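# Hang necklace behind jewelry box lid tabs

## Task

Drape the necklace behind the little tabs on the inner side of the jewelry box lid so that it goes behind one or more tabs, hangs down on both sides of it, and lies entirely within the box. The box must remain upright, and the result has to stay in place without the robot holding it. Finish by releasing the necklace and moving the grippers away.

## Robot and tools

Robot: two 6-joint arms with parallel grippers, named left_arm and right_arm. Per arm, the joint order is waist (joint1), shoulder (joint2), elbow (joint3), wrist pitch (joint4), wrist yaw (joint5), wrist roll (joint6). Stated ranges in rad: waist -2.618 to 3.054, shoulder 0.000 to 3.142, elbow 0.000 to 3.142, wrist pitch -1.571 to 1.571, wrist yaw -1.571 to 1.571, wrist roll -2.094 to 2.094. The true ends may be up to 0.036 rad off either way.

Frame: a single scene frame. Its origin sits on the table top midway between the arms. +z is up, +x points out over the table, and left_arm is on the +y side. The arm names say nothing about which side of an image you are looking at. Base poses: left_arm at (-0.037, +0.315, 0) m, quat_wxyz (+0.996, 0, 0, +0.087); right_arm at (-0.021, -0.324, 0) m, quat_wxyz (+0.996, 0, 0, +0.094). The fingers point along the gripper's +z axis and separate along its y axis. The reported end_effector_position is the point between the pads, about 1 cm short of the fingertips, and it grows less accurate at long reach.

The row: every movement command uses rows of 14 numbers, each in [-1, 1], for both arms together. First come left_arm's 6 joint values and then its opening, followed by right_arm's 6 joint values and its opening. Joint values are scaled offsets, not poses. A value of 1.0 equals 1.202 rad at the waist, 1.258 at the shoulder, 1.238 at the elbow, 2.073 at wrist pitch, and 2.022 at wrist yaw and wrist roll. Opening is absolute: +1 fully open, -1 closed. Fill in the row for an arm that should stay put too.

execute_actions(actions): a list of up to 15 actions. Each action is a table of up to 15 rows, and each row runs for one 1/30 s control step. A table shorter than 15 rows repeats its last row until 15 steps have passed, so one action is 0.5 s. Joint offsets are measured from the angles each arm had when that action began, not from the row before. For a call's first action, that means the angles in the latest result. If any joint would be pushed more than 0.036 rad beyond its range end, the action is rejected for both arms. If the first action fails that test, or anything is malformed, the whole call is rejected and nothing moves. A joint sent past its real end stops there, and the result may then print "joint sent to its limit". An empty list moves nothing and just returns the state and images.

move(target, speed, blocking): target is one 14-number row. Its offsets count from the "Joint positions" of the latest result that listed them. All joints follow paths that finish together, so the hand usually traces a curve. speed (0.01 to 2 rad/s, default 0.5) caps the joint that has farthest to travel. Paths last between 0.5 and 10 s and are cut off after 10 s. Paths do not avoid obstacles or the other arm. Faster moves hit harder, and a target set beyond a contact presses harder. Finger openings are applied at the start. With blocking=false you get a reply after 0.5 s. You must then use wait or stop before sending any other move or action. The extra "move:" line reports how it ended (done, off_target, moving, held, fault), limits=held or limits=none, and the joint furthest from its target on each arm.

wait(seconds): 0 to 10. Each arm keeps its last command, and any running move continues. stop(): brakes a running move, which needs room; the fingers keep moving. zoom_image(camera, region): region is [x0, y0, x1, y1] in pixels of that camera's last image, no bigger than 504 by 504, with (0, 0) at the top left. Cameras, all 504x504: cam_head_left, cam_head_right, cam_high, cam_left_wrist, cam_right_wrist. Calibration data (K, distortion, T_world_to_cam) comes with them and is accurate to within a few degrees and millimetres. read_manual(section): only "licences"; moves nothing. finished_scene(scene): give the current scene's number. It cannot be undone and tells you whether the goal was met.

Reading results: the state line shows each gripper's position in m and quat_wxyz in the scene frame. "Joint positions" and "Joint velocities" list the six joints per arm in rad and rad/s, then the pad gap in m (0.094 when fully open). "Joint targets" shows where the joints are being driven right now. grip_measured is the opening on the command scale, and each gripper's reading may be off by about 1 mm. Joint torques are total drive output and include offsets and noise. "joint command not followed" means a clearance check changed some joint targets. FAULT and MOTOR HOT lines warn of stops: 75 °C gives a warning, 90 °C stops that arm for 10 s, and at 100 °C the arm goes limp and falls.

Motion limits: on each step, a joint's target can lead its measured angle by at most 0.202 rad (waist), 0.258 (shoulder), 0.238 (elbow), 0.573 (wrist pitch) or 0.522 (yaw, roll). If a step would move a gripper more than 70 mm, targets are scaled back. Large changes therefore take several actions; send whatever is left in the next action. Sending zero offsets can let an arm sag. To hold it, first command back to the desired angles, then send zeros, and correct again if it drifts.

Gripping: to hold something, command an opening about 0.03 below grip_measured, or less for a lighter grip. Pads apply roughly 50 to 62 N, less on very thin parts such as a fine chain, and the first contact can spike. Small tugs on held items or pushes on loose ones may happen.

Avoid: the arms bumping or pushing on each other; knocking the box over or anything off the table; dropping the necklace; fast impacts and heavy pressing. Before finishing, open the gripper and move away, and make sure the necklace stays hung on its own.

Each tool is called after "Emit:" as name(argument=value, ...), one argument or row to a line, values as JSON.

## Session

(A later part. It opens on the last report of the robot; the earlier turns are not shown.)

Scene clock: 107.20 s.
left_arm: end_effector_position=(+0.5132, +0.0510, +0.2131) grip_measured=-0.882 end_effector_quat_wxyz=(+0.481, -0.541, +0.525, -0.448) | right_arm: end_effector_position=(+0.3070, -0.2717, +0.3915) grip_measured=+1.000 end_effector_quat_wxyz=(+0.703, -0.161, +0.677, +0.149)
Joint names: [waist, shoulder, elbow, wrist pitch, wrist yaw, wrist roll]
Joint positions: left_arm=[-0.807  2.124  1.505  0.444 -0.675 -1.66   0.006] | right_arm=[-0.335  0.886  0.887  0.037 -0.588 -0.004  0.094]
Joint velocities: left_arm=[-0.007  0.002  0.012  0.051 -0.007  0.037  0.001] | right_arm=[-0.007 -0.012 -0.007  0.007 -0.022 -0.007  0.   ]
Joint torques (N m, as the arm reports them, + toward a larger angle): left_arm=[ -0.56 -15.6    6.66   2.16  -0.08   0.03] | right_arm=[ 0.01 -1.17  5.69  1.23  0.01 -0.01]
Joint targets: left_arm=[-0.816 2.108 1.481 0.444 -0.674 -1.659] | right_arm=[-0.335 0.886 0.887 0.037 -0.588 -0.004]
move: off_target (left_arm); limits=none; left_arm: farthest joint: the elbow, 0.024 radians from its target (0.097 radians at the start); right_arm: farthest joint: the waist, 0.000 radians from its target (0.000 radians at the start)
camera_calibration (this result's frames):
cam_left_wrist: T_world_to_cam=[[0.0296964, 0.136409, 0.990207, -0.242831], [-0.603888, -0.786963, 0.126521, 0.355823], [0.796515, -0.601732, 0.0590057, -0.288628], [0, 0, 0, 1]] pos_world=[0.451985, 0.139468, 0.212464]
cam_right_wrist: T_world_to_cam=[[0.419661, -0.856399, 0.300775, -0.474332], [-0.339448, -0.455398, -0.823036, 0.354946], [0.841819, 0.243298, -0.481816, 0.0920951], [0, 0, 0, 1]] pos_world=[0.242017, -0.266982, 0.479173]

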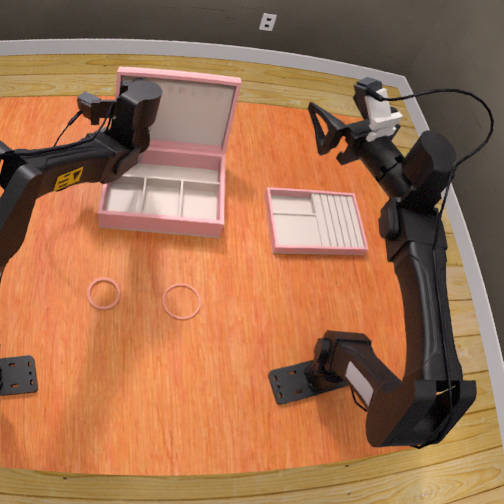

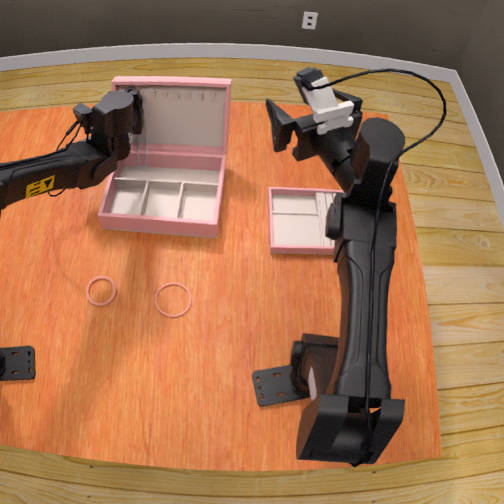

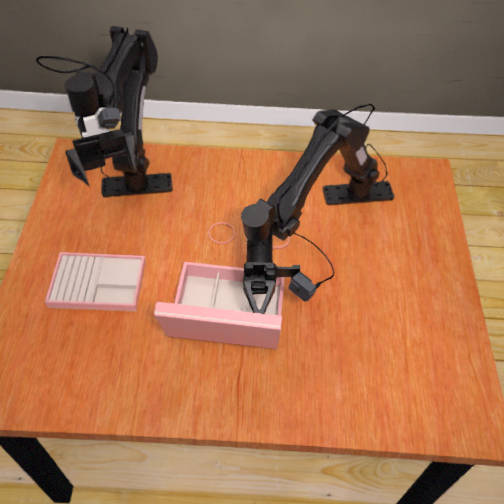

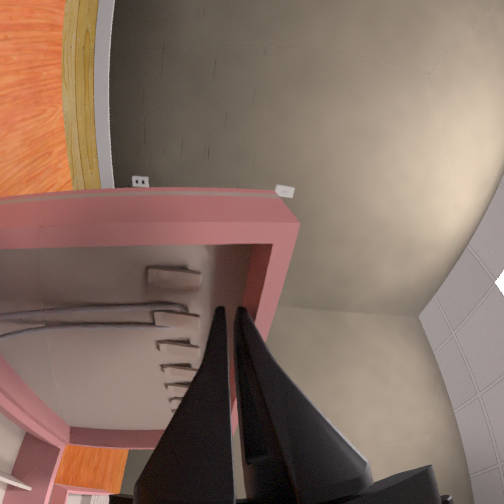

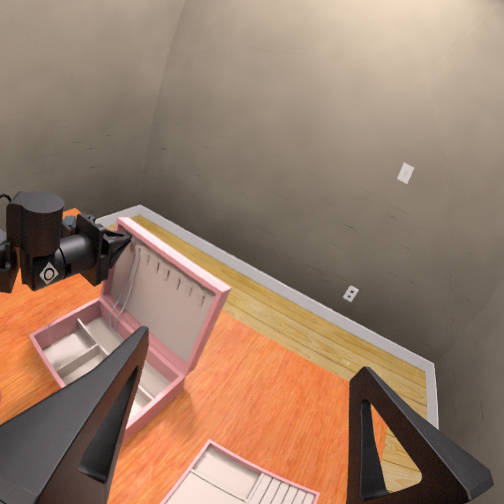

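Emit:
move(
  target=[-0.12,-0.78,-0.86,0,0,0,-0.88,0,0,0,0,0,0,1],
  speed=0.7,
)

Emit:
zoom_image(
  camera="cam_head_left",
  region=[90,60,240,220],
)

Scene clock: 112.80 s.
left_arm: end_effector_position=(+0.2890, +0.1569, +0.1972) grip_measured=-0.882 end_effector_quat_wxyz=(+0.447, -0.505, +0.583, -0.452) | right_arm: end_effector_position=(+0.3070, -0.2717, +0.3915) grip_measured=+1.000 end_effector_quat_wxyz=(+0.703, -0.161, +0.677, +0.149)
Joint names: [waist, shoulder, elbow, wrist pitch, wrist yaw, wrist roll]
Joint positions: left_arm=[-0.941  1.162  0.46   0.455 -0.674 -1.66   0.006] | right_arm=[-0.335  0.886  0.887  0.037 -0.588 -0.004  0.094]
Joint velocities: left_arm=[-0.007 -0.022  0.002  0.007  0.007 -0.007 -0.   ] | right_arm=[-0.022  0.002 -0.017  0.007  0.007 -0.066  0.   ]
Joint torques (N m, as the arm reports them, + toward a larger angle): left_arm=[-0.66 -5.18  6.85  2.05 -0.13  0.03] | right_arm=[ 0.01 -1.18  5.68  1.23  0.01 -0.01]
Joint targets: left_arm=[-0.951 1.143 0.440 0.444 -0.675 -1.659] | right_arm=[-0.335 0.886 0.887 0.037 -0.588 -0.004]
move: done; limits=none; left_arm: farthest joint: the shoulder, 0.019 radians from its target (0.982 radians at the start); right_arm: farthest joint: the waist, 0.000 radians from its target (0.000 radians at the start)
camera_calibration (this result's frames):
cam_left_wrist: T_world_to_cam=[[0.0986353, 0.0829173, 0.991663, -0.246717], [-0.697741, -0.704762, 0.128329, 0.319627], [0.709527, -0.704581, -0.0116597, 0.0098158], [0, 0, 0, 1]] pos_world=[0.240387, 0.252634, 0.203757]
cam_right_wrist: T_world_to_cam=[[0.419661, -0.856399, 0.300775, -0.474332], [-0.339448, -0.455398, -0.823036, 0.354946], [0.841819, 0.243298, -0.481816, 0.0920951], [0, 0, 0, 1]] pos_world=[0.242017, -0.266982, 0.479173]

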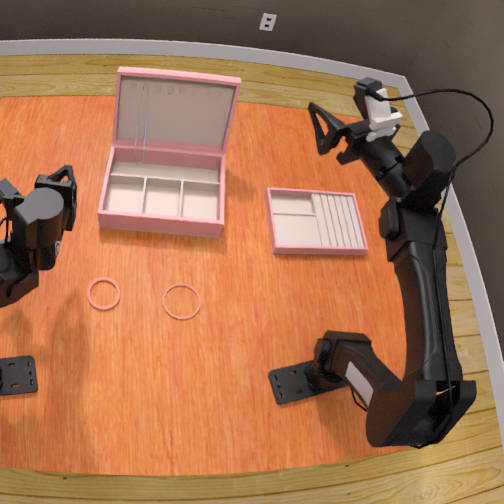

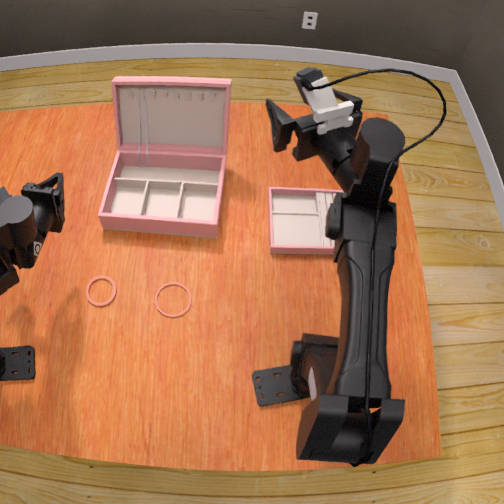

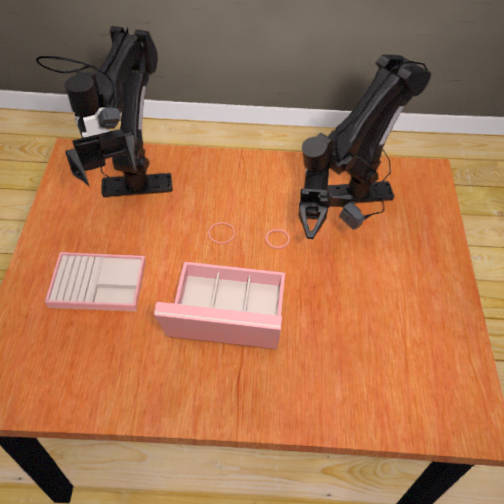

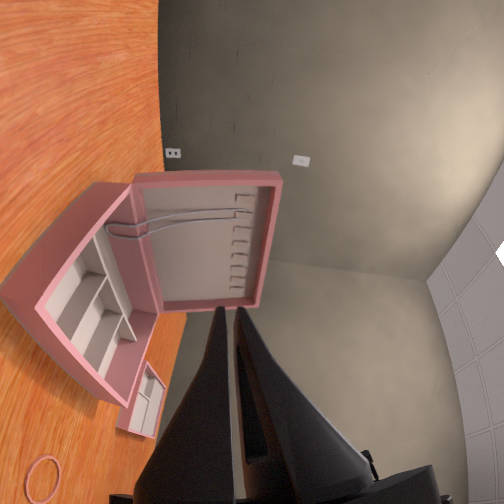

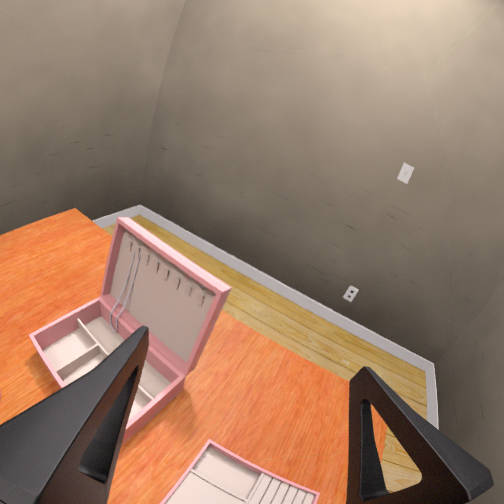

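Region (90, 60, 240, 220) of cam_head_left's 504x504 image, scaled by 3.150, with more detail than that image has; it fills the left 472 columns of this view, and the rest is white.

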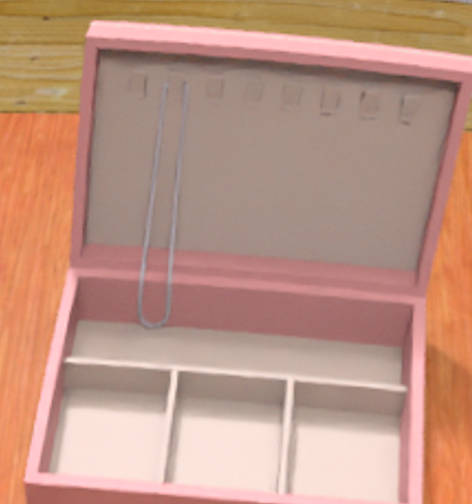

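Emit:
finished_scene(
  scene=2,
)

The scene is finished: the task was done.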